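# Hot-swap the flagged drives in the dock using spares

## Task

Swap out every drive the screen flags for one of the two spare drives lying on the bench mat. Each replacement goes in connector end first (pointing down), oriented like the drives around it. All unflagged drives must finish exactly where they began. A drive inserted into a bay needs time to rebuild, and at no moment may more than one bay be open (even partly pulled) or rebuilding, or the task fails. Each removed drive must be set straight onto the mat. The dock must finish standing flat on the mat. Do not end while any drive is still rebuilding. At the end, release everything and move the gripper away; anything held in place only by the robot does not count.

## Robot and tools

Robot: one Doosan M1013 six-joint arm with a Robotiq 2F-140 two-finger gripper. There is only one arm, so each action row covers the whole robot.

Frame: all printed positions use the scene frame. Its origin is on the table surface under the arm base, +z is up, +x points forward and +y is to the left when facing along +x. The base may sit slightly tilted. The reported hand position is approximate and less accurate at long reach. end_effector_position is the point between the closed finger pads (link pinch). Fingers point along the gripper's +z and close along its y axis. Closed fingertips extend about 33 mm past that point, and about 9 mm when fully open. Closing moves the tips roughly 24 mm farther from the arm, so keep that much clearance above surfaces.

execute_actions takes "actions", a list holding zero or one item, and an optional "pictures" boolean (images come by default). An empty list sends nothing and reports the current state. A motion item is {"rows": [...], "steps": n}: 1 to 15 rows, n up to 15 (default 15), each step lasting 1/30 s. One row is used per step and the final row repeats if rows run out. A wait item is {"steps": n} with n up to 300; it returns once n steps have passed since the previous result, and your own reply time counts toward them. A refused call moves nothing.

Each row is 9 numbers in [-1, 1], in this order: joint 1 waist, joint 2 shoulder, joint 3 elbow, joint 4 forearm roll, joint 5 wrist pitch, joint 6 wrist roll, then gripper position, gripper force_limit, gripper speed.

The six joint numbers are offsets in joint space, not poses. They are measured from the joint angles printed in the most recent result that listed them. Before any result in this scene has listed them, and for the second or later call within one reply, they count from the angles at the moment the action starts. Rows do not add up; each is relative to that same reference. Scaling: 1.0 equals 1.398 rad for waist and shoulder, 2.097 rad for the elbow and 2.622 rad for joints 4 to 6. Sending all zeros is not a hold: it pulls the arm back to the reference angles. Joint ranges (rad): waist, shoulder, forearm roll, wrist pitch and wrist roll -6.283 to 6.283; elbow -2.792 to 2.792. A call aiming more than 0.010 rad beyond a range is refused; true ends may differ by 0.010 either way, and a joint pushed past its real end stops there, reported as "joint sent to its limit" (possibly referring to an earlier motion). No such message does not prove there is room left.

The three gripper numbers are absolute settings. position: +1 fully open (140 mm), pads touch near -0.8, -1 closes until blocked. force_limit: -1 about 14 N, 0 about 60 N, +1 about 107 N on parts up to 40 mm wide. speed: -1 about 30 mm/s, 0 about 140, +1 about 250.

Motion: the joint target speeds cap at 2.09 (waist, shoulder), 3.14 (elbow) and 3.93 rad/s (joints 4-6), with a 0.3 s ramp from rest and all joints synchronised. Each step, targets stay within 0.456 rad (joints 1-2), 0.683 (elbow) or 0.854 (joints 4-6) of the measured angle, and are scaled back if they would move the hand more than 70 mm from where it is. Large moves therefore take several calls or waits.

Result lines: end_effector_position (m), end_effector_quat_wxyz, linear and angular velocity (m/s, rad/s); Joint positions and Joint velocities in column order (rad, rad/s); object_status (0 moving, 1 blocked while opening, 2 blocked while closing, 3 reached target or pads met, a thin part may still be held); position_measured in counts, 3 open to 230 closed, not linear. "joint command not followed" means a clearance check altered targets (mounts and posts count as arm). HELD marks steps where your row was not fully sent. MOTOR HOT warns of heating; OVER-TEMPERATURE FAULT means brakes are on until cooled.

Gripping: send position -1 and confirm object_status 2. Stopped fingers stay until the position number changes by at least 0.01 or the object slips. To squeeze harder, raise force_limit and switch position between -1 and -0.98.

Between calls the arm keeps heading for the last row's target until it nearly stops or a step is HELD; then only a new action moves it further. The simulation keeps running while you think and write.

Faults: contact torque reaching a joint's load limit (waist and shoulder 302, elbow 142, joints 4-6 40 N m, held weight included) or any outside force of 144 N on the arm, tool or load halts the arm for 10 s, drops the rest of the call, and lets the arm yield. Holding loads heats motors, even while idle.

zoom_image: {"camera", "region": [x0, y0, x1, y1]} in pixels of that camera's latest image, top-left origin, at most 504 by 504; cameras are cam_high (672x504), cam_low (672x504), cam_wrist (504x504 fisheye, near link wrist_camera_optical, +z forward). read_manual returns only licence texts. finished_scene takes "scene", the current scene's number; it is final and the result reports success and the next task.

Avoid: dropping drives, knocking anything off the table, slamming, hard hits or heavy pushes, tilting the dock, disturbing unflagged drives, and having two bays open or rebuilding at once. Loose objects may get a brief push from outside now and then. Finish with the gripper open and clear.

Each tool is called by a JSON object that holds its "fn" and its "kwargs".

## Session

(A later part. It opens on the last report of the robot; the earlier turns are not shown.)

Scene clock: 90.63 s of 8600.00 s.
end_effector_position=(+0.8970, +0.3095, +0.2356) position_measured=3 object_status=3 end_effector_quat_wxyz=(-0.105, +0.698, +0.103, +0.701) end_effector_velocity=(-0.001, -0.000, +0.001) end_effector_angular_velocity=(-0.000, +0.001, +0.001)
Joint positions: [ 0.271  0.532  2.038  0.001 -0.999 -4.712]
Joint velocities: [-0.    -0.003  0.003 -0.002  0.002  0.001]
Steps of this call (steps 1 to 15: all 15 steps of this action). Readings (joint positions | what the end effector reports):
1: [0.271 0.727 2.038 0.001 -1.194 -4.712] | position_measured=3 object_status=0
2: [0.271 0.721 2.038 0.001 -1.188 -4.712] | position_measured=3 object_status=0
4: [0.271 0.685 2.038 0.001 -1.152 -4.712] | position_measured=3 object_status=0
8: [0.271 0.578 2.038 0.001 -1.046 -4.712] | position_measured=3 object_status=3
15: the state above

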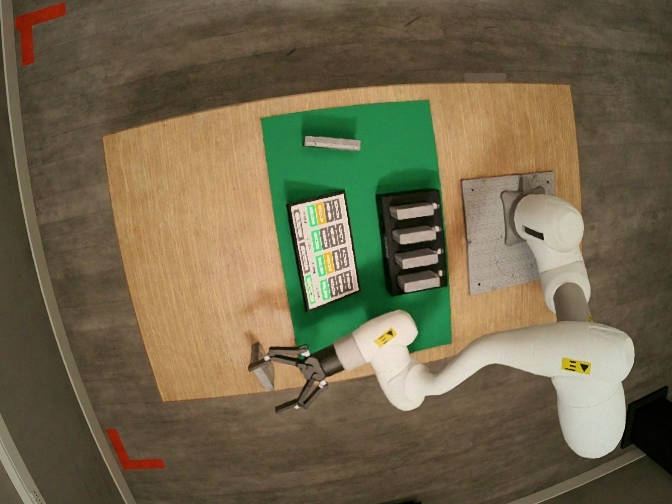

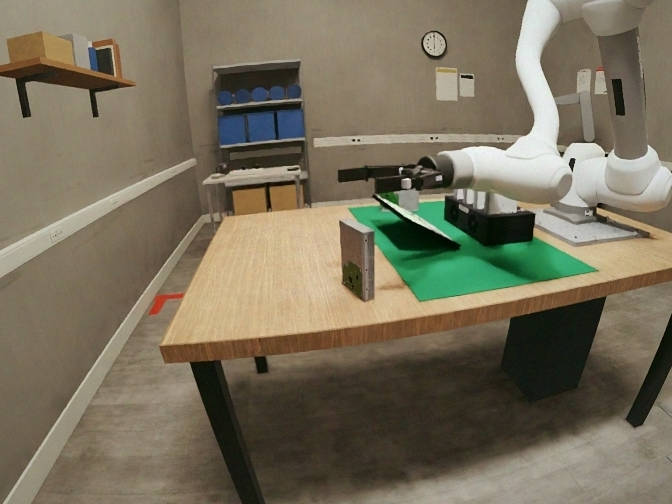

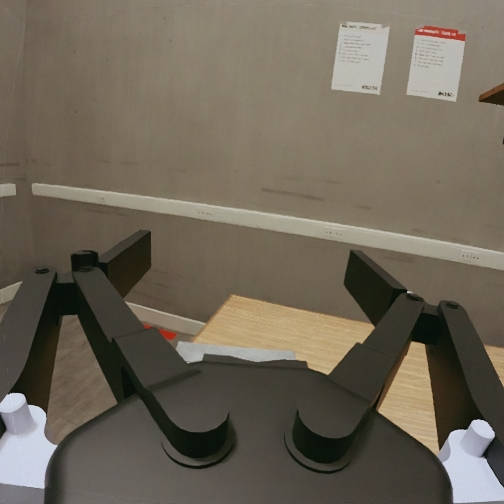

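{"fn": "execute_actions", "kwargs": {"actions": [{"rows":[[0,-0.572,0,0,0.2,0.5,-1,0.6,0]],"steps":15}], "pictures": false}}

{"fn": "execute_actions", "kwargs": {"actions": [{"steps":30}], "pictures": false}}

Scene clock: 99.10 s of 8600.00 s.
end_effector_position=(+0.8463, +0.2938, +0.4397) position_measured=107 object_status=0 end_effector_quat_wxyz=(-0.313, +0.684, -0.105, +0.651) end_effector_velocity=(-0.172, -0.052, +0.480) end_effector_angular_velocity=(+1.190, +0.061, +0.052)
Joint positions: [ 0.271  0.211  2.038  0.001 -0.717 -4.115]
Joint velocities: [ 0.001 -0.681 -0.001 -0.001  0.393  1.157]
Steps of this call (steps 1 to 15: the robot went on to your last target; steps 16 to 239: nothing new was sent; steps 240 to 254: all 15 steps of this action). Readings (joint positions | what the end effector reports):
240: [0.271 0.531 2.038 0.001 -0.998 -4.711] | position_measured=3 object_status=0
241: [0.271 0.525 2.038 0.001 -0.990 -4.699] | position_measured=9 object_status=0
243: [0.271 0.489 2.038 0.001 -0.949 -4.632] | position_measured=24 object_status=0
247: [0.271 0.379 2.038 0.001 -0.838 -4.427] | position_measured=54 object_status=0
254: the state above

Scene clock: 100.10 s of 8600.00 s.
end_effector_position=(+0.6598, +0.2367, +0.7477) position_measured=234 object_status=3 end_effector_quat_wxyz=(+0.575, -0.525, +0.293, -0.554) end_effector_velocity=(-0.001, +0.000, -0.001) end_effector_angular_velocity=(+0.000, +0.001, +0.000)
Joint positions: [ 0.271 -0.268  2.038  0.001 -0.474 -3.401]
Joint velocities: [ 0.001 -0.001  0.002  0.001 -0.    -0.   ]
Steps of this call (steps 1 to 30: the robot went on to your last target). Readings (joint positions | what the end effector reports):
1: [0.271 0.188 2.038 0.001 -0.704 -4.077] | position_measured=115 object_status=0
2: [0.271 0.165 2.038 0.001 -0.692 -4.041] | position_measured=122 object_status=0
4: [0.271 0.120 2.038 0.001 -0.669 -3.974] | position_measured=138 object_status=0
8: [0.271 0.031 2.038 0.001 -0.624 -3.842] | position_measured=168 object_status=0
30: the state above

{"fn": "execute_actions", "kwargs": {"actions": [{"rows":[[-0.439,0,0.074,0,0.645,0.577,-1,0.6,0]],"steps":15}], "pictures": false}}

{"fn": "execute_actions", "kwargs": {"actions": [{"steps":40}]}}

Scene clock: 102.73 s of 8600.00 s.
end_effector_position=(+0.6937, +0.0824, +0.5512) position_measured=234 object_status=3 end_effector_quat_wxyz=(+0.495, -0.522, +0.577, -0.387) end_effector_velocity=(-0.053, -0.342, -0.423) end_effector_angular_velocity=(+0.891, +1.179, -0.689)
Joint positions: [ 0.046 -0.268  2.102  0.001 -0.046 -2.973]
Joint velocities: [-0.484  0.     0.114 -0.002  0.998  0.994]
Steps of this call (steps 1 to 15: the robot went on to your last target; steps 16 to 64: nothing new was sent; steps 65 to 79: all 15 steps of this action). Readings (joint positions | what the end effector reports):
65: [0.271 -0.268 2.038 0.001 -0.473 -3.400] | position_measured=234 object_status=3
66: [0.265 -0.268 2.040 0.001 -0.461 -3.388] | position_measured=234 object_status=3
68: [0.232 -0.268 2.051 0.001 -0.400 -3.327] | position_measured=234 object_status=3
72: [0.165 -0.268 2.072 0.001 -0.273 -3.200] | position_measured=234 object_status=3
79: the state above

Scene clock: 104.07 s of 8600.00 s.
end_effector_position=(+0.3519, -0.0798, +0.2394) position_measured=234 object_status=3 end_effector_quat_wxyz=(+0.002, -0.000, +1.000, +0.002) end_effector_velocity=(-0.001, +0.000, -0.001) end_effector_angular_velocity=(+0.001, +0.002, -0.002)
Joint positions: [-0.342 -0.268  2.193  0.001  1.217 -1.889]
Joint velocities: [-0.001  0.     0.002 -0.     0.     0.001]
Steps of this call (steps 1 to 40: the robot went on to your last target). Readings (joint positions | what the end effector reports):
1: [0.029 -0.268 2.105 0.001 -0.012 -2.939] | position_measured=234 object_status=3
2: [0.014 -0.268 2.109 0.001 0.023 -2.904] | position_measured=234 object_status=3
4: [-0.017 -0.268 2.116 0.001 0.095 -2.832] | position_measured=234 object_status=3
8: [-0.073 -0.268 2.130 0.001 0.246 -2.681] | position_measured=234 object_status=3
40: the state above

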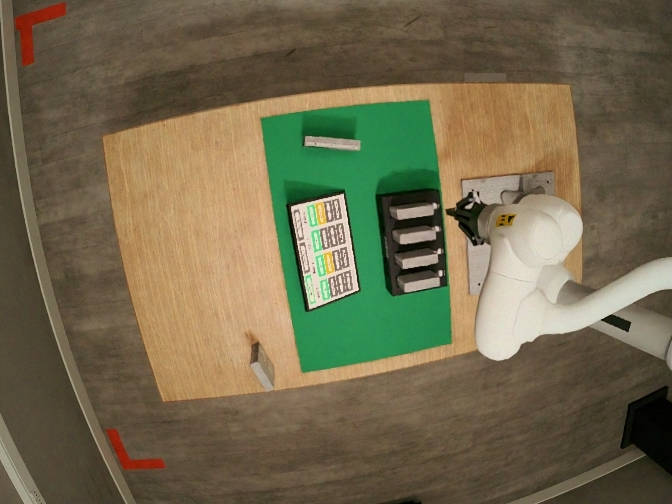

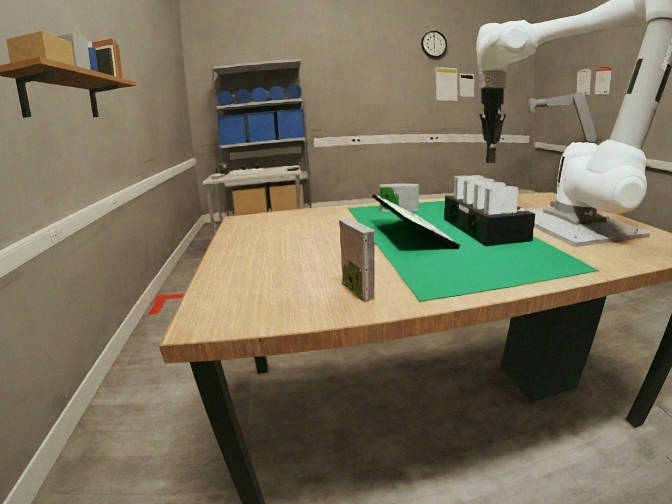

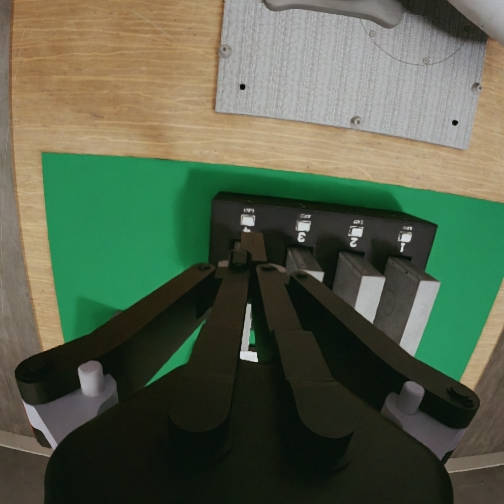

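{"fn": "execute_actions", "kwargs": {"actions": [{"rows":[[-0.010,0.061,0.056,0,-0.0775,-0.005,-1,0.6,0]],"steps":15}]}}

Scene clock: 107.47 s of 8600.00 s.
end_effector_position=(+0.3529, -0.0852, +0.1497) position_measured=234 object_status=3 end_effector_quat_wxyz=(+0.003, +0.000, +1.000, +0.002) end_effector_velocity=(-0.001, +0.001, -0.001) end_effector_angular_velocity=(+0.002, +0.001, +0.001)
Joint positions: [-0.356 -0.183  2.311  0.001  1.013 -1.902]
Joint velocities: [ 0.001  0.001  0.002  0.001 -0.001 -0.001]
Steps of this call (steps 1 to 30: the robot went on to your last target; steps 31 to 87: nothing new was sent; steps 88 to 102: all 15 steps of this action). Readings (joint positions | what the end effector reports):
88: [-0.342 -0.267 2.194 0.001 1.216 -1.889] | position_measured=234 object_status=3
89: [-0.343 -0.263 2.201 0.001 1.203 -1.889] | position_measured=234 object_status=3
91: [-0.348 -0.235 2.239 0.001 1.137 -1.894] | position_measured=234 object_status=3
95: [-0.356 -0.184 2.308 0.001 1.019 -1.901] | position_measured=234 object_status=3
102: the state above

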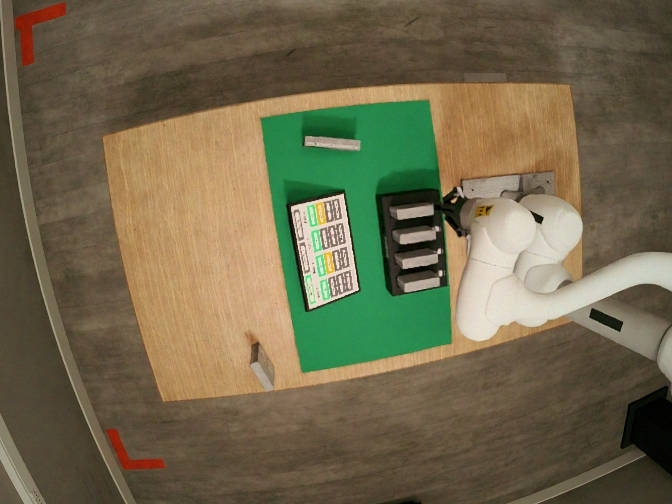

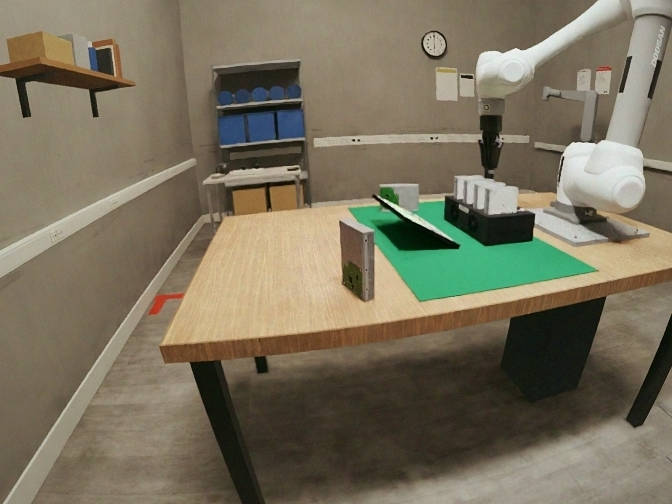

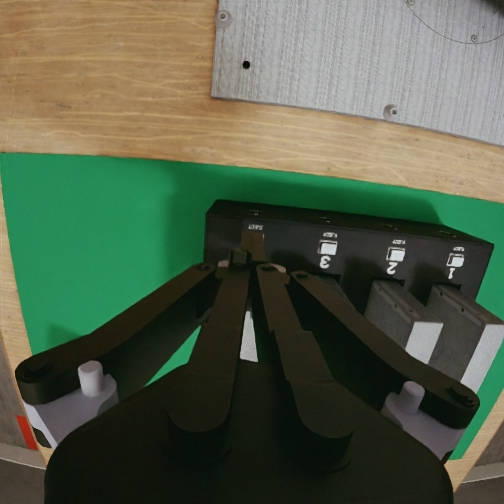

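{"fn": "execute_actions", "kwargs": {"actions": [{"rows":[[0,0.013,0.0085,0,-0.014,0,-1,0.6,0],[0,0.013,0.0085,0,-0.014,0,-1,0.6,0],[0,0.013,0.0085,0,-0.014,0,-1,0.6,0],[0,0.02,0.013,0,-0.021,0,-1,0.6,0],[0,0.02,0.013,0,-0.021,0,-1,0.6,0],[0,0.0267,0.017,0,-0.0277,0,-1,0.6,0]],"steps":15}]}}

Scene clock: 124.70 s of 8600.00 s.
end_effector_position=(+0.3532, -0.0852, +0.1219) position_measured=234 object_status=3 end_effector_quat_wxyz=(+0.002, +0.000, +1.000, +0.002) end_effector_velocity=(+0.001, -0.000, +0.000) end_effector_angular_velocity=(+0.001, -0.001, -0.002)
Joint positions: [-0.356 -0.148  2.343  0.001  0.946 -1.902]
Joint velocities: [-0.001  0.    -0.001  0.001  0.     0.   ]
FORCE FAULT: contact force on the arm reached its limit, and the arm stopped for 10 seconds. The contact can be on any part of the arm, not only on its tool. The arm's remaining commands of this call were not run. The arm holds still and accepts commands again. Move the arm away from the contact; if what it grips holds it there, let go first. Pushing or pulling that hard again can fault the arm again.
The stop began at step 217 of this call (marked STOPPED below). From that step on the arm followed nothing that you had sent. 1 step, steps kept back included, did not run and will not run. Nothing is kept back now, and the robot has no last target.
Steps of this call (steps 1 to 15: the robot went on to your last target; steps 16 to 202: nothing new was sent; steps 203 to 216: the first 14 steps of this action; steps 217 to 517: the stop). Readings (joint positions | what the end effector reports):
203: [-0.356 -0.182 2.311 0.001 1.012 -1.902] | position_measured=234 object_status=3
204: [-0.356 -0.177 2.316 0.001 1.001 -1.902] | position_measured=234 object_status=3
206: [-0.356 -0.165 2.327 0.001 0.979 -1.902] | position_measured=234 object_status=3
210: [-0.356 -0.148 2.344 0.001 0.946 -1.902] | position_measured=234 object_status=3
217: [-0.356 -0.146 2.345 0.001 0.943 -1.902] | position_measured=234 object_status=3 STOPPED
517: the state above

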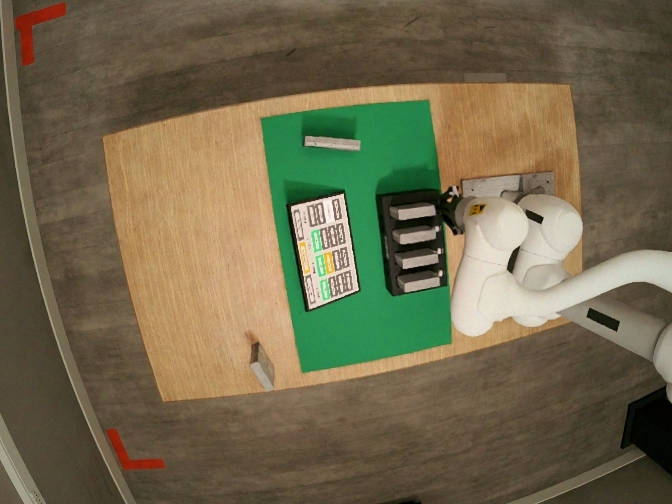

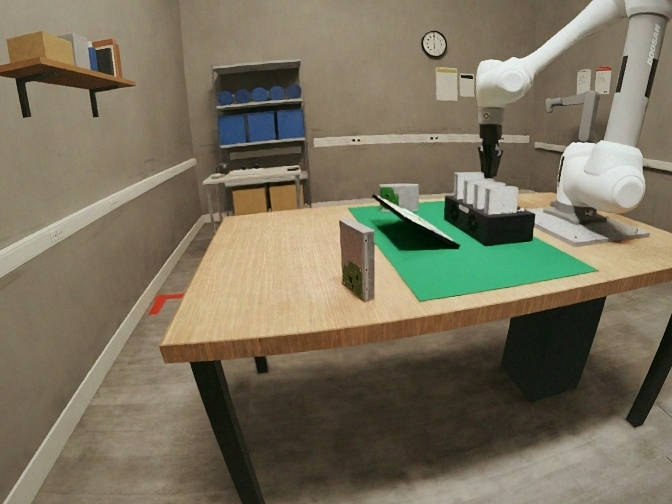

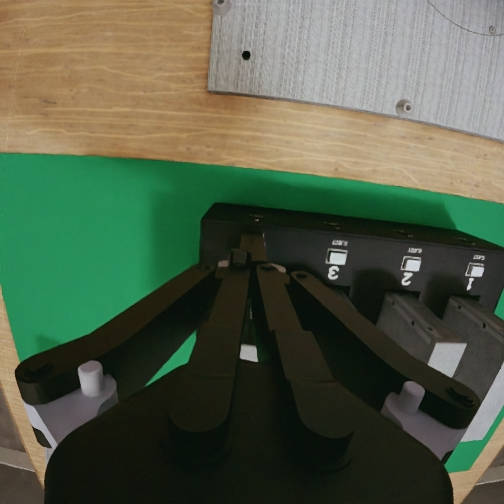

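{"fn": "execute_actions", "kwargs": {"actions": [{"rows":[[0,-0.086,-0.0715,0,0.103,0,-1,0.6,0]],"steps":12}], "pictures": false}}

{"fn": "execute_actions", "kwargs": {"actions": [{"rows":[[0.041,0.109,-0.0377,0,-0.028,0.621,1,0.6,0.5]],"steps":15}], "pictures": false}}

{"fn": "execute_actions", "kwargs": {"actions": [{"steps":15}]}}

Scene clock: 130.93 s of 8600.00 s.
end_effector_position=(+0.3508, -0.0848, +0.2390) position_measured=234 object_status=3 end_effector_quat_wxyz=(+0.002, +0.000, +1.000, +0.002) end_effector_velocity=(-0.002, -0.000, +0.004) end_effector_angular_velocity=(+0.002, +0.005, -0.001)
Joint positions: [-0.356 -0.267  2.194  0.001  1.216 -1.902]
Joint velocities: [-0.001 -0.002 -0.007 -0.     0.015 -0.   ]
Steps of this call (steps 1 to 175: nothing new was sent; steps 176 to 187: all 12 steps of this action). Readings (joint positions | what the end effector reports):
176: [-0.356 -0.148 2.342 0.001 0.948 -1.902] | position_measured=234 object_status=3
177: [-0.356 -0.153 2.336 0.001 0.960 -1.902] | position_measured=234 object_status=3
179: [-0.356 -0.182 2.299 0.001 1.026 -1.902] | position_measured=234 object_status=3
183: [-0.356 -0.252 2.213 0.001 1.180 -1.902] | position_measured=234 object_status=3
187: the state above

Scene clock: 131.43 s of 8600.00 s.
end_effector_position=(+0.4218, -0.0858, +0.2218) position_measured=90 object_status=0 end_effector_quat_wxyz=(+0.001, +0.556, +0.831, +0.003) end_effector_velocity=(+0.071, +0.004, -0.023) end_effector_angular_velocity=(+0.018, +0.017, -3.014)
Joint positions: [-0.305 -0.13   2.122  0.001  1.148 -0.672]
Joint velocities: [ 0.055  0.143 -0.075 -0.    -0.059  3.07 ]
Steps of this call (steps 1 to 15: all 15 steps of this action). Readings (joint positions | what the end effector reports):
1: [-0.356 -0.267 2.193 0.001 1.216 -1.900] | position_measured=234 object_status=0
2: [-0.355 -0.265 2.192 0.001 1.214 -1.888] | position_measured=233 object_status=0
4: [-0.351 -0.252 2.186 0.001 1.205 -1.822] | position_measured=206 object_status=0
8: [-0.331 -0.197 2.158 0.001 1.177 -1.515] | position_measured=163 object_status=0
15: the state above

Scene clock: 131.93 s of 8600.00 s.
end_effector_position=(+0.4293, -0.0853, +0.2194) position_measured=3 object_status=3 end_effector_quat_wxyz=(+0.001, +0.707, +0.707, +0.003) end_effector_velocity=(-0.001, +0.000, -0.001) end_effector_angular_velocity=(+0.000, +0.002, +0.000)
Joint positions: [-0.299 -0.115  2.115  0.001  1.142 -0.274]
Joint velocities: [ 0.001  0.     0.001 -0.001  0.     0.001]
Steps of this call (steps 1 to 15: the robot went on to your last target). Readings (joint positions | what the end effector reports):
1: [-0.303 -0.125 2.120 0.001 1.147 -0.574] | position_measured=79 object_status=0
2: [-0.302 -0.122 2.118 0.001 1.145 -0.489] | position_measured=69 object_status=0
4: [-0.300 -0.117 2.116 0.001 1.143 -0.361] | position_measured=48 object_status=0
8: [-0.299 -0.115 2.115 0.001 1.142 -0.275] | position_measured=6 object_status=0
15: the state above

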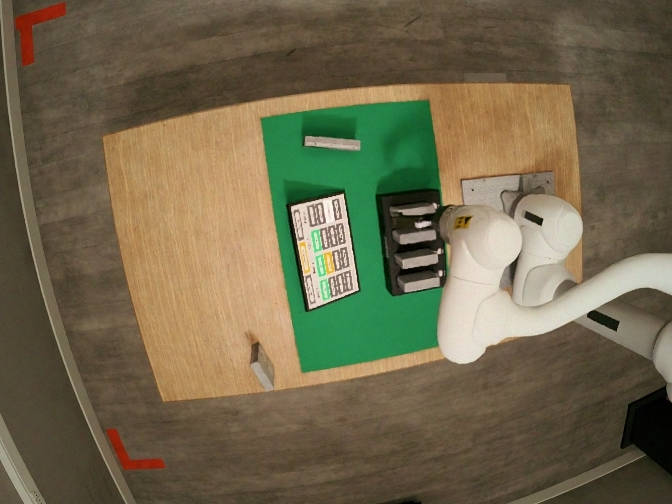

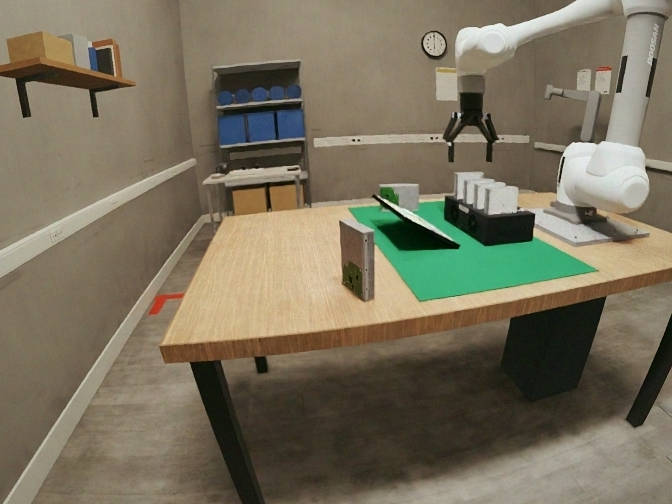

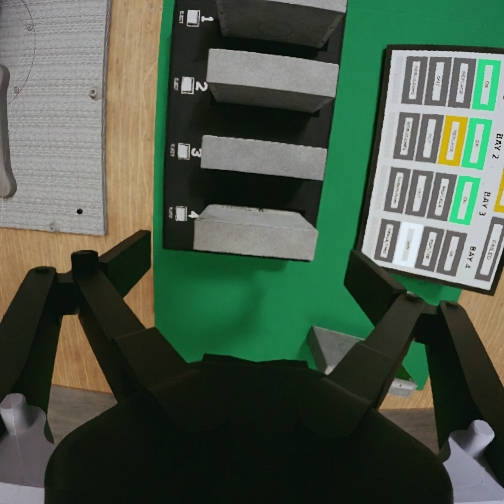

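{"fn": "execute_actions", "kwargs": {"actions": [{"rows":[[0,0.06,0.0465,0,-0.0692,0,1,0.6,0]],"steps":15}]}}

Scene clock: 133.67 s of 8600.00 s.
end_effector_position=(+0.4312, -0.0856, +0.1354) position_measured=3 object_status=3 end_effector_quat_wxyz=(+0.001, +0.707, +0.707, +0.003) end_effector_velocity=(-0.000, +0.001, -0.001) end_effector_angular_velocity=(+0.001, +0.001, +0.002)
Joint positions: [-0.299 -0.031  2.212  0.001  0.961 -0.274]
Joint velocities: [ 0.002  0.001  0.001  0.001 -0.001 -0.   ]
Steps of this call (steps 1 to 15: the robot went on to your last target; steps 16 to 37: nothing new was sent; steps 38 to 52: all 15 steps of this action). Readings (joint positions | what the end effector reports):
38: [-0.299 -0.114 2.115 0.001 1.141 -0.274] | position_measured=3 object_status=3
39: [-0.299 -0.109 2.121 0.001 1.129 -0.274] | position_measured=3 object_status=3
41: [-0.299 -0.079 2.156 0.001 1.063 -0.274] | position_measured=3 object_status=3
45: [-0.299 -0.032 2.211 0.001 0.964 -0.274] | position_measured=3 object_status=3
52: the state above

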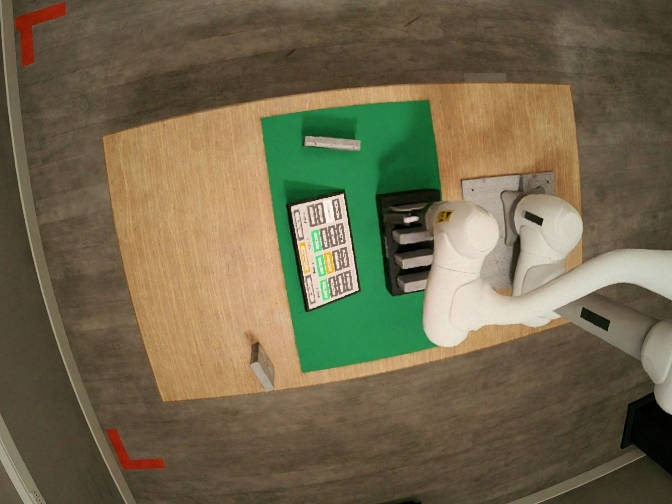

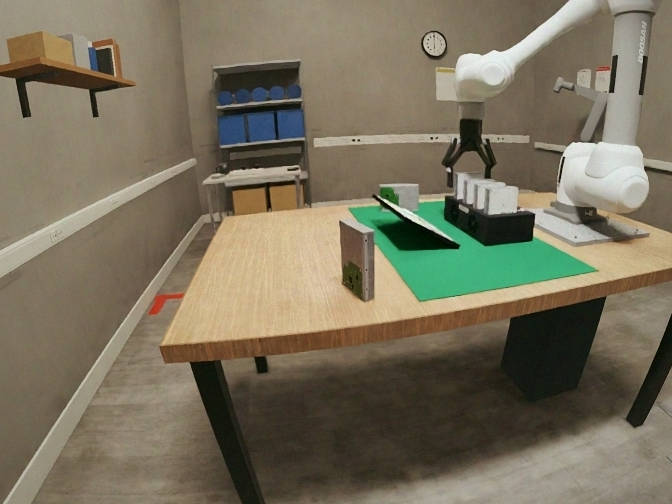

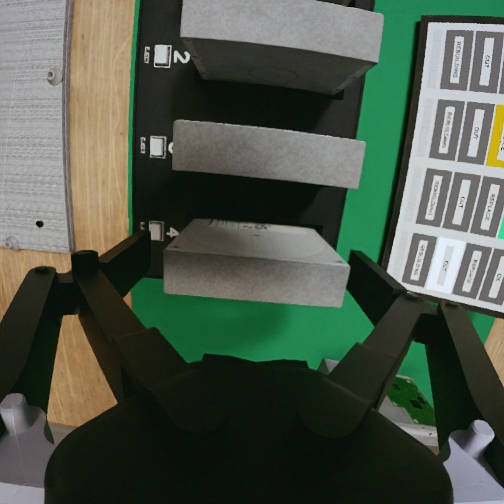

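{"fn": "execute_actions", "kwargs": {"actions": [{"rows":[[0.005,0,0,0,0,0.003,1,0.6,-0.3],[0.005,0,0,0,0,0.003,1,0.6,-0.3],[0.005,0,0,0,0,0.003,1,0.6,-0.3],[0.005,0,0,0,0,0.003,-1,0.6,-0.3]],"steps":15}], "pictures": false}}

{"fn": "execute_actions", "kwargs": {"actions": [{"steps":10}]}}

{"fn": "execute_actions", "kwargs": {"actions": [{"rows":[[0,-0.03,-0.022,0,0.0336,0,-1,0.6,-0.3],[0,-0.03,-0.022,0,0.0336,0,-1,0.6,-0.3],[0,-0.03,-0.022,0,0.0336,0,-1,0.6,-0.3],[0,-0.03,-0.022,0,0.0336,0,-1,0.6,-0.3],[0,-0.07,-0.06,0,0.0853,0,-1,0.6,-0.3]],"steps":15}]}}

Scene clock: 139.80 s of 8600.00 s.
end_effector_position=(+0.4318, -0.0826, +0.1353) position_measured=65 object_status=0 end_effector_quat_wxyz=(+0.001, +0.708, +0.707, +0.003) end_effector_velocity=(-0.000, -0.000, +0.000) end_effector_angular_velocity=(+0.000, -0.000, -0.001)
Joint positions: [-0.292 -0.031  2.212  0.001  0.961 -0.266]
Joint velocities: [-0.001 -0.001  0.     0.    -0.     0.   ]
Steps of this call (steps 1 to 15: the robot went on to your last target; steps 16 to 169: nothing new was sent; steps 170 to 184: all 15 steps of this action). Readings (joint positions | what the end effector reports):
170: [-0.299 -0.031 2.212 0.001 0.961 -0.273] | position_measured=3 object_status=3
171: [-0.296 -0.031 2.212 0.001 0.961 -0.270] | position_measured=3 object_status=3
173: [-0.293 -0.031 2.212 0.001 0.961 -0.267] | position_measured=3 object_status=0
177: [-0.292 -0.031 2.212 0.001 0.961 -0.266] | position_measured=25 object_status=0
184: the state above

Scene clock: 140.13 s of 8600.00 s.
end_effector_position=(+0.4318, -0.0826, +0.1354) position_measured=78 object_status=2 end_effector_quat_wxyz=(+0.001, +0.708, +0.707, +0.003) end_effector_velocity=(+0.001, +0.000, +0.001) end_effector_angular_velocity=(+0.000, -0.001, +0.001)
Joint positions: [-0.292 -0.031  2.212  0.001  0.961 -0.266]
Joint velocities: [ 0.001 -0.    -0.002  0.001  0.     0.   ]
Steps of this call (steps 1 to 10: the robot went on to your last target). Readings (joint positions | what the end effector reports):
1: [-0.292 -0.031 2.212 0.001 0.961 -0.266] | position_measured=71 object_status=0
2: [-0.292 -0.031 2.212 0.001 0.961 -0.266] | position_measured=76 object_status=0
4: [-0.292 -0.031 2.212 0.001 0.961 -0.266] | position_measured=78 object_status=0
8: [-0.292 -0.031 2.212 0.001 0.961 -0.266] | position_measured=78 object_status=2
10: the state above

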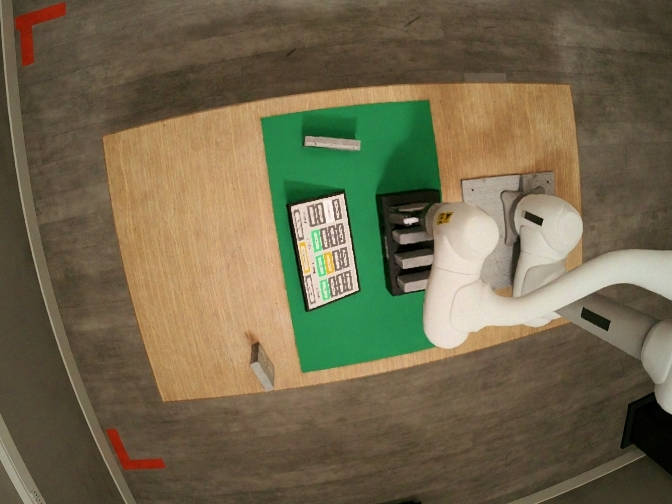

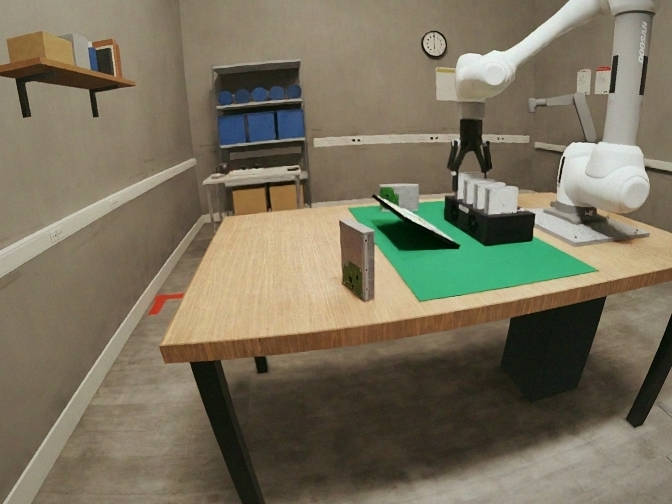

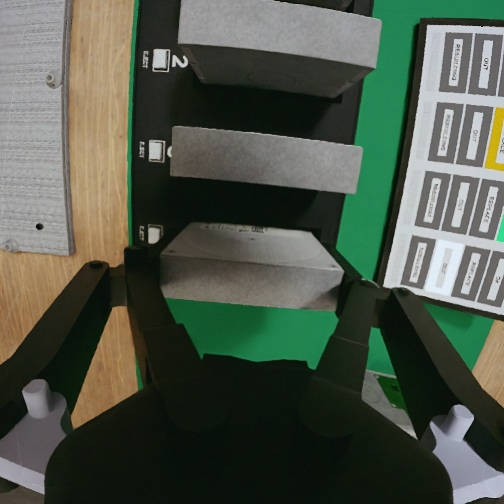

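Scene clock: 140.63 s of 8600.00 s.
end_effector_position=(+0.4305, -0.0825, +0.2399) position_measured=78 object_status=2 end_effector_quat_wxyz=(+0.000, +0.708, +0.707, +0.003) end_effector_velocity=(+0.000, +0.001, +0.002) end_effector_angular_velocity=(-0.000, -0.002, +0.002)
Joint positions: [-0.292 -0.129  2.086  0.001  1.184 -0.266]
Joint velocities: [ 0.001 -0.002 -0.002  0.     0.002 -0.001]
Steps of this call (steps 1 to 15: all 15 steps of this action). Readings (joint positions | what the end effector reports):
1: [-0.292 -0.032 2.212 0.001 0.962 -0.266] | position_measured=78 object_status=2
2: [-0.292 -0.037 2.206 0.001 0.974 -0.266] | position_measured=78 object_status=2
4: [-0.292 -0.062 2.178 0.001 1.025 -0.266] | position_measured=78 object_status=2
8: [-0.292 -0.110 2.114 0.001 1.138 -0.266] | position_measured=78 object_status=2
15: the state above

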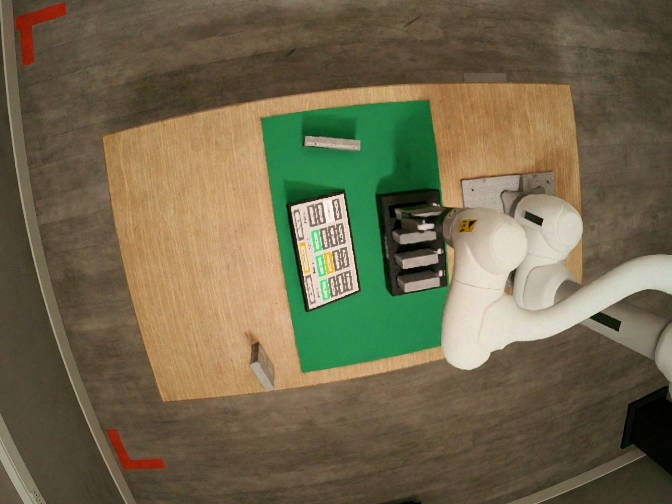

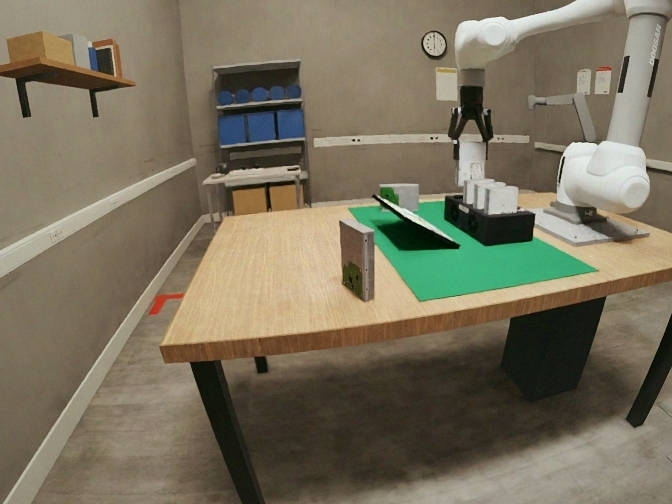

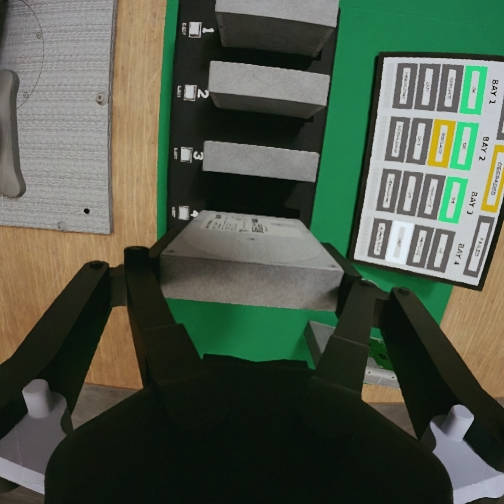

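{"fn": "execute_actions", "kwargs": {"actions": [{"rows":[[-0.29,0.085,-0.0516,0,-0.004,-0.155,-1,0.6,-0.3]],"steps":15}], "pictures": false}}

{"fn": "execute_actions", "kwargs": {"actions": [{"steps":15}], "pictures": false}}

{"fn": "execute_actions", "kwargs": {"actions": [{"rows":[[0,0.078,0.064,0,-0.093,0,-1,0.6,-0.3]],"steps":15}]}}

Scene clock: 148.63 s of 8600.00 s.
end_effector_position=(+0.4243, -0.2698, +0.2395) position_measured=78 object_status=2 end_effector_quat_wxyz=(+0.001, +0.707, +0.707, +0.003) end_effector_velocity=(-0.085, -0.345, -0.010) end_effector_angular_velocity=(+0.002, +0.005, -0.006)
Joint positions: [-0.658 -0.021  1.989  0.001  1.175 -0.633]
Joint velocities: [-0.653  0.193 -0.171 -0.002 -0.017 -0.647]
Steps of this call (steps 1 to 15: the robot went on to your last target; steps 16 to 225: nothing new was sent; steps 226 to 240: all 15 steps of this action). Readings (joint positions | what the end effector reports):
226: [-0.293 -0.129 2.086 0.001 1.184 -0.266] | position_measured=78 object_status=2
227: [-0.299 -0.127 2.084 0.001 1.184 -0.273] | position_measured=78 object_status=2
229: [-0.334 -0.117 2.075 0.001 1.184 -0.309] | position_measured=78 object_status=2
233: [-0.458 -0.080 2.042 0.001 1.180 -0.432] | position_measured=78 object_status=2
240: the state above

Scene clock: 149.13 s of 8600.00 s.
end_effector_position=(+0.4188, -0.2904, +0.2390) position_measured=78 object_status=2 end_effector_quat_wxyz=(+0.001, +0.707, +0.707, +0.003) end_effector_velocity=(-0.001, +0.000, -0.001) end_effector_angular_velocity=(+0.001, +0.002, -0.001)
Joint positions: [-0.697 -0.01   1.978  0.001  1.174 -0.672]
Joint velocities: [-0.001  0.     0.002 -0.     0.     0.   ]
Steps of this call (steps 1 to 15: the robot went on to your last target). Readings (joint positions | what the end effector reports):
1: [-0.677 -0.016 1.984 0.001 1.174 -0.652] | position_measured=78 object_status=2
2: [-0.690 -0.012 1.980 0.001 1.174 -0.665] | position_measured=78 object_status=2
4: [-0.697 -0.010 1.978 0.001 1.174 -0.672] | position_measured=78 object_status=2
8: [-0.697 -0.010 1.978 0.001 1.174 -0.672] | position_measured=78 object_status=2
15: the state above

Scene clock: 149.63 s of 8600.00 s.
end_effector_position=(+0.4197, -0.2904, +0.1184) position_measured=78 object_status=2 end_effector_quat_wxyz=(+0.001, +0.707, +0.707, +0.003) end_effector_velocity=(-0.001, +0.001, -0.002) end_effector_angular_velocity=(+0.002, +0.002, -0.000)
Joint positions: [-0.697  0.099  2.112  0.001  0.93  -0.672]
Joint velocities: [ 0.001  0.002  0.003  0.    -0.002  0.   ]
Steps of this call (steps 1 to 15: all 15 steps of this action). Readings (joint positions | what the end effector reports):
1: [-0.697 -0.009 1.979 0.001 1.172 -0.672] | position_measured=78 object_status=2
2: [-0.697 -0.005 1.985 0.001 1.160 -0.672] | position_measured=78 object_status=2
4: [-0.697 0.025 2.021 0.001 1.096 -0.672] | position_measured=78 object_status=2
8: [-0.697 0.087 2.097 0.001 0.958 -0.672] | position_measured=78 object_status=2
15: the state above

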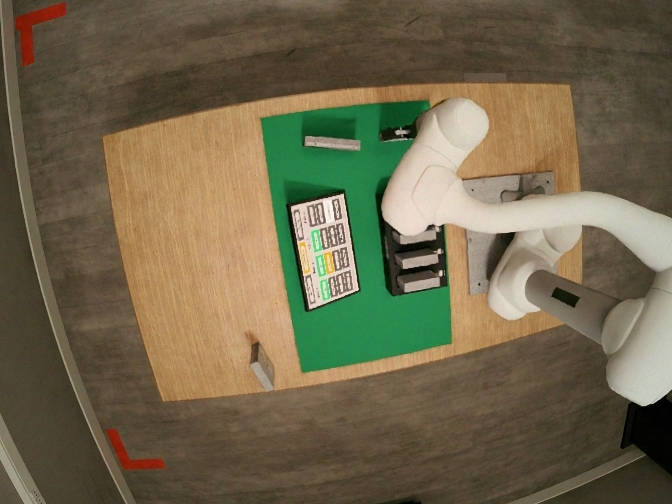

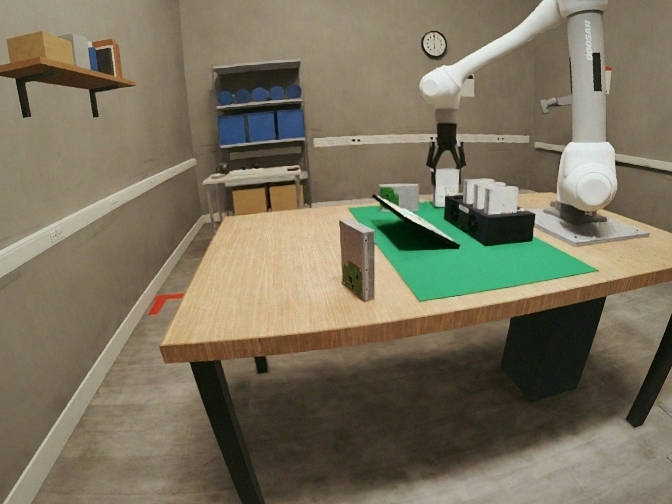

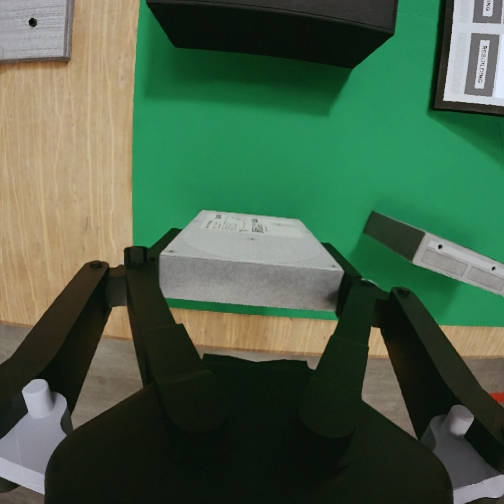

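{"fn": "execute_actions", "kwargs": {"actions": [{"rows":[[0,0.0025,0.002,0,-0.003,0,-1,0.6,-0.3],[0,0.0025,0.002,0,-0.003,0,-1,0.6,-0.3],[0,0.0025,0.002,0,-0.003,0,-1,0.6,-0.3],[0,0.0025,0.002,0,-0.003,0,-1,0.6,-0.3],[0,0.0025,0.002,0,-0.003,0,-1,0.6,-0.3],[0,0.0025,0.002,0,-0.003,0,1,0.6,0]],"steps":15}], "pictures": false}}

{"fn": "execute_actions", "kwargs": {"actions": [{"rows":[[0,-0.09,-0.09,0,0.12,0,1,0.6,0]],"steps":15}], "pictures": false}}

{"fn": "execute_actions", "kwargs": {"actions": [{"rows":[[0.693,0.522,-0.448,0,0.08,-0.343,1,0.6,0]],"steps":15}], "pictures": false}}

{"fn": "execute_actions", "kwargs": {"actions": [{"steps":45}]}}

Scene clock: 158.47 s of 8600.00 s.
end_effector_position=(+0.4195, -0.2902, +0.1147) position_measured=11 object_status=0 end_effector_quat_wxyz=(+0.001, +0.707, +0.707, +0.003) end_effector_velocity=(-0.001, -0.000, -0.001) end_effector_angular_velocity=(-0.000, +0.002, -0.000)
Joint positions: [-0.697  0.102  2.117  0.001  0.922 -0.672]
Joint velocities: [-0.001  0.     0.001 -0.001 -0.     0.   ]
Steps of this call (steps 1 to 15: the robot went on to your last target; steps 16 to 250: nothing new was sent; steps 251 to 265: all 15 steps of this action). Readings (joint positions | what the end effector reports):
251: [-0.697 0.099 2.113 0.001 0.929 -0.672] | position_measured=78 object_status=2
252: [-0.697 0.101 2.115 0.001 0.926 -0.672] | position_measured=78 object_status=2
254: [-0.697 0.102 2.116 0.001 0.923 -0.672] | position_measured=78 object_status=2
258: [-0.697 0.102 2.117 0.001 0.922 -0.672] | position_measured=64 object_status=0
265: the state above

Scene clock: 158.97 s of 8600.00 s.
end_effector_position=(+0.4223, -0.2934, +0.2719) position_measured=3 object_status=3 end_effector_quat_wxyz=(+0.001, +0.707, +0.707, +0.003) end_effector_velocity=(+0.000, -0.001, +0.004) end_effector_angular_velocity=(-0.001, -0.002, -0.001)
Joint positions: [-0.697 -0.023  1.928  0.001  1.237 -0.672]
Joint velocities: [-0.001 -0.003 -0.006  0.001  0.006 -0.   ]
Steps of this call (steps 1 to 15: all 15 steps of this action). Readings (joint positions | what the end effector reports):
1: [-0.697 0.102 2.116 0.001 0.923 -0.672] | position_measured=5 object_status=0
2: [-0.697 0.099 2.111 0.001 0.933 -0.672] | position_measured=3 object_status=0
4: [-0.697 0.074 2.073 0.001 0.996 -0.672] | position_measured=3 object_status=0
8: [-0.697 0.014 1.983 0.001 1.144 -0.672] | position_measured=3 object_status=3
15: the state above

Scene clock: 159.47 s of 8600.00 s.
end_effector_position=(+0.6515, -0.2519, +0.3231) position_measured=3 object_status=3 end_effector_quat_wxyz=(+0.016, +0.441, +0.897, +0.003) end_effector_velocity=(+0.487, +0.222, +0.019) end_effector_angular_velocity=(-0.033, -0.018, +1.238)
Joint positions: [-0.442  0.232  1.55   0.001  1.331 -1.075]
Joint velocities: [ 0.573  0.574 -0.754 -0.     0.155 -0.665]
Steps of this call (steps 1 to 15: all 15 steps of this action). Readings (joint positions | what the end effector reports):
1: [-0.696 -0.023 1.927 0.001 1.237 -0.674] | position_measured=3 object_status=3
2: [-0.690 -0.017 1.917 0.001 1.240 -0.686] | position_measured=3 object_status=3
4: [-0.656 0.018 1.866 0.001 1.256 -0.751] | position_measured=3 object_status=3
8: [-0.576 0.098 1.745 0.001 1.289 -0.892] | position_measured=3 object_status=3
15: the state above

Scene clock: 160.97 s of 8600.00 s.
end_effector_position=(+0.9043, +0.3123, +0.2412) position_measured=3 object_status=3 end_effector_quat_wxyz=(+0.002, -0.148, +0.989, +0.001) end_effector_velocity=(+0.000, +0.002, +0.001) end_effector_angular_velocity=(+0.001, -0.001, +0.001)
Joint positions: [ 0.271  0.707  0.989  0.001  1.446 -1.571]
Joint velocities: [ 0.001  0.    -0.002  0.001  0.     0.   ]
Steps of this call (steps 1 to 45: the robot went on to your last target). Readings (joint positions | what the end effector reports):
1: [-0.422 0.251 1.525 0.001 1.336 -1.097] | position_measured=3 object_status=3
2: [-0.403 0.271 1.501 0.001 1.341 -1.118] | position_measured=3 object_status=3
4: [-0.363 0.310 1.455 0.001 1.351 -1.158] | position_measured=3 object_status=3
8: [-0.283 0.378 1.375 0.001 1.367 -1.229] | position_measured=3 object_status=3
45: the state above

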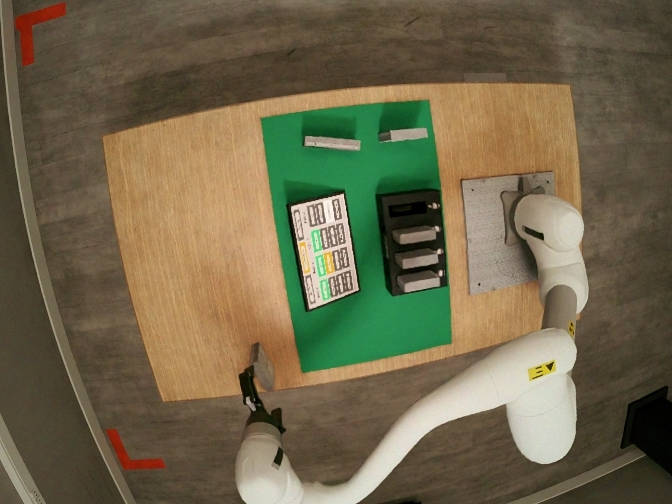

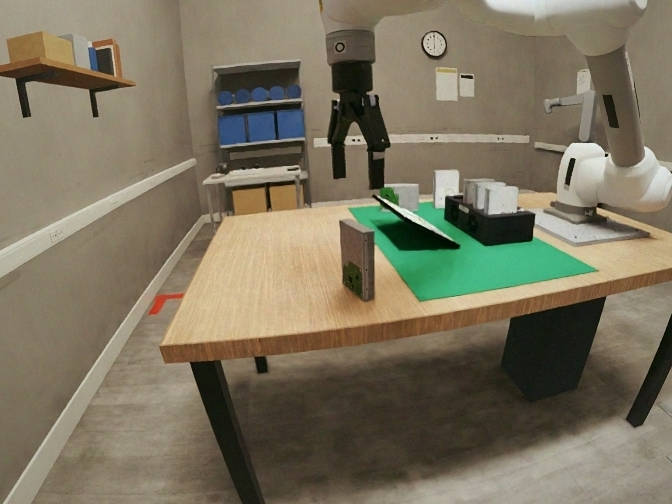

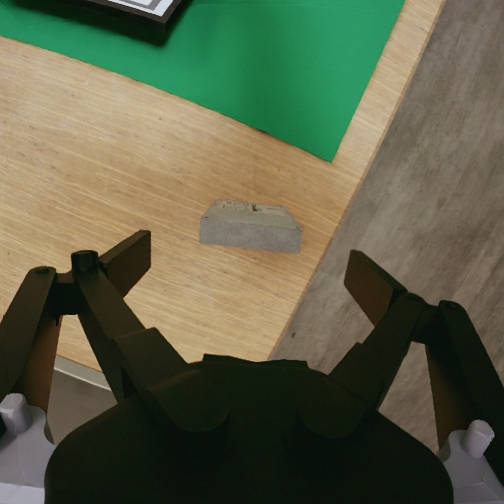

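{"fn": "execute_actions", "kwargs": {"actions": [{"rows":[[0,0.037,0.0673,0,-0.0735,0,1,0.6,0]],"steps":15}]}}

Scene clock: 163.20 s of 8600.00 s.
end_effector_position=(+0.9051, +0.3127, +0.1150) position_measured=3 object_status=3 end_effector_quat_wxyz=(+0.003, -0.148, +0.989, +0.001) end_effector_velocity=(+0.001, +0.000, +0.000) end_effector_angular_velocity=(+0.001, -0.001, -0.001)
Joint positions: [ 0.272  0.758  1.13   0.001  1.254 -1.571]
Joint velocities: [-0.     0.    -0.001  0.    -0.001  0.001]
Steps of this call (steps 1 to 15: the robot went on to your last target; steps 16 to 52: nothing new was sent; steps 53 to 67: all 15 steps of this action). Readings (joint positions | what the end effector reports):
53: [0.272 0.707 0.989 0.001 1.445 -1.571] | position_measured=3 object_status=3
54: [0.272 0.709 0.997 0.001 1.433 -1.571] | position_measured=3 object_status=3
56: [0.272 0.726 1.041 0.001 1.374 -1.571] | position_measured=3 object_status=3
60: [0.272 0.755 1.119 0.001 1.269 -1.571] | position_measured=3 object_status=3
67: the state above

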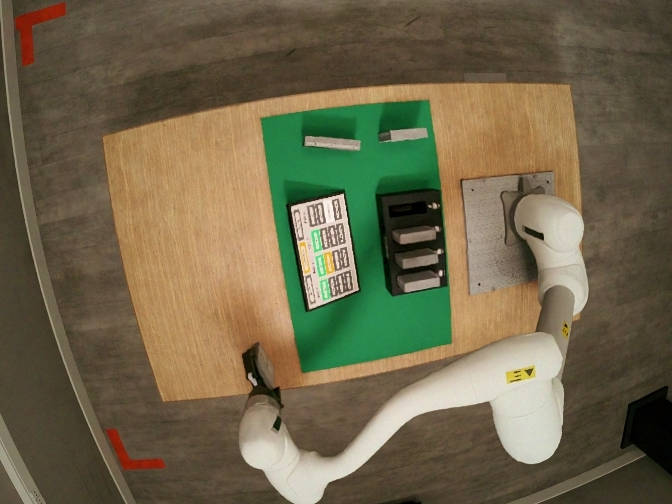

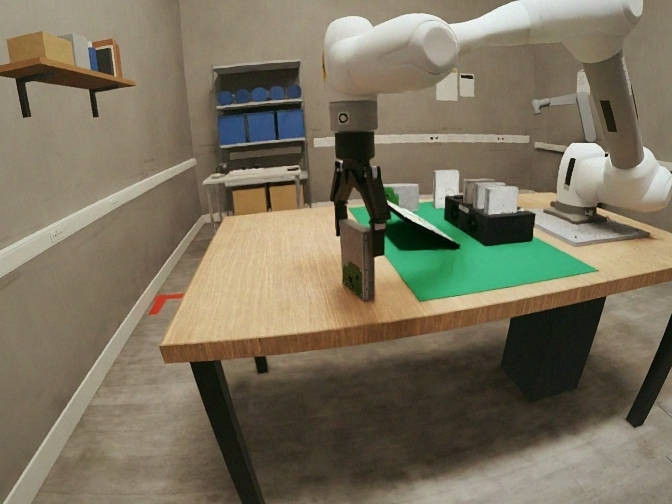

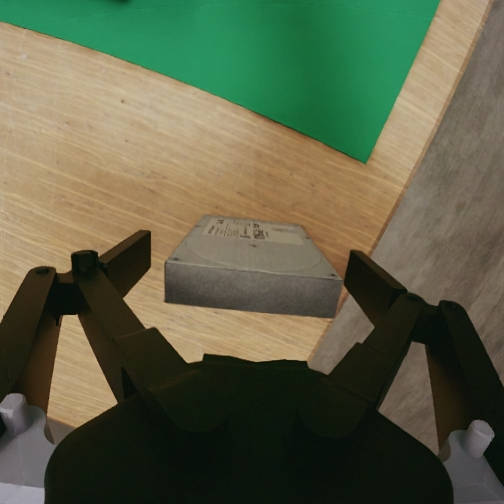

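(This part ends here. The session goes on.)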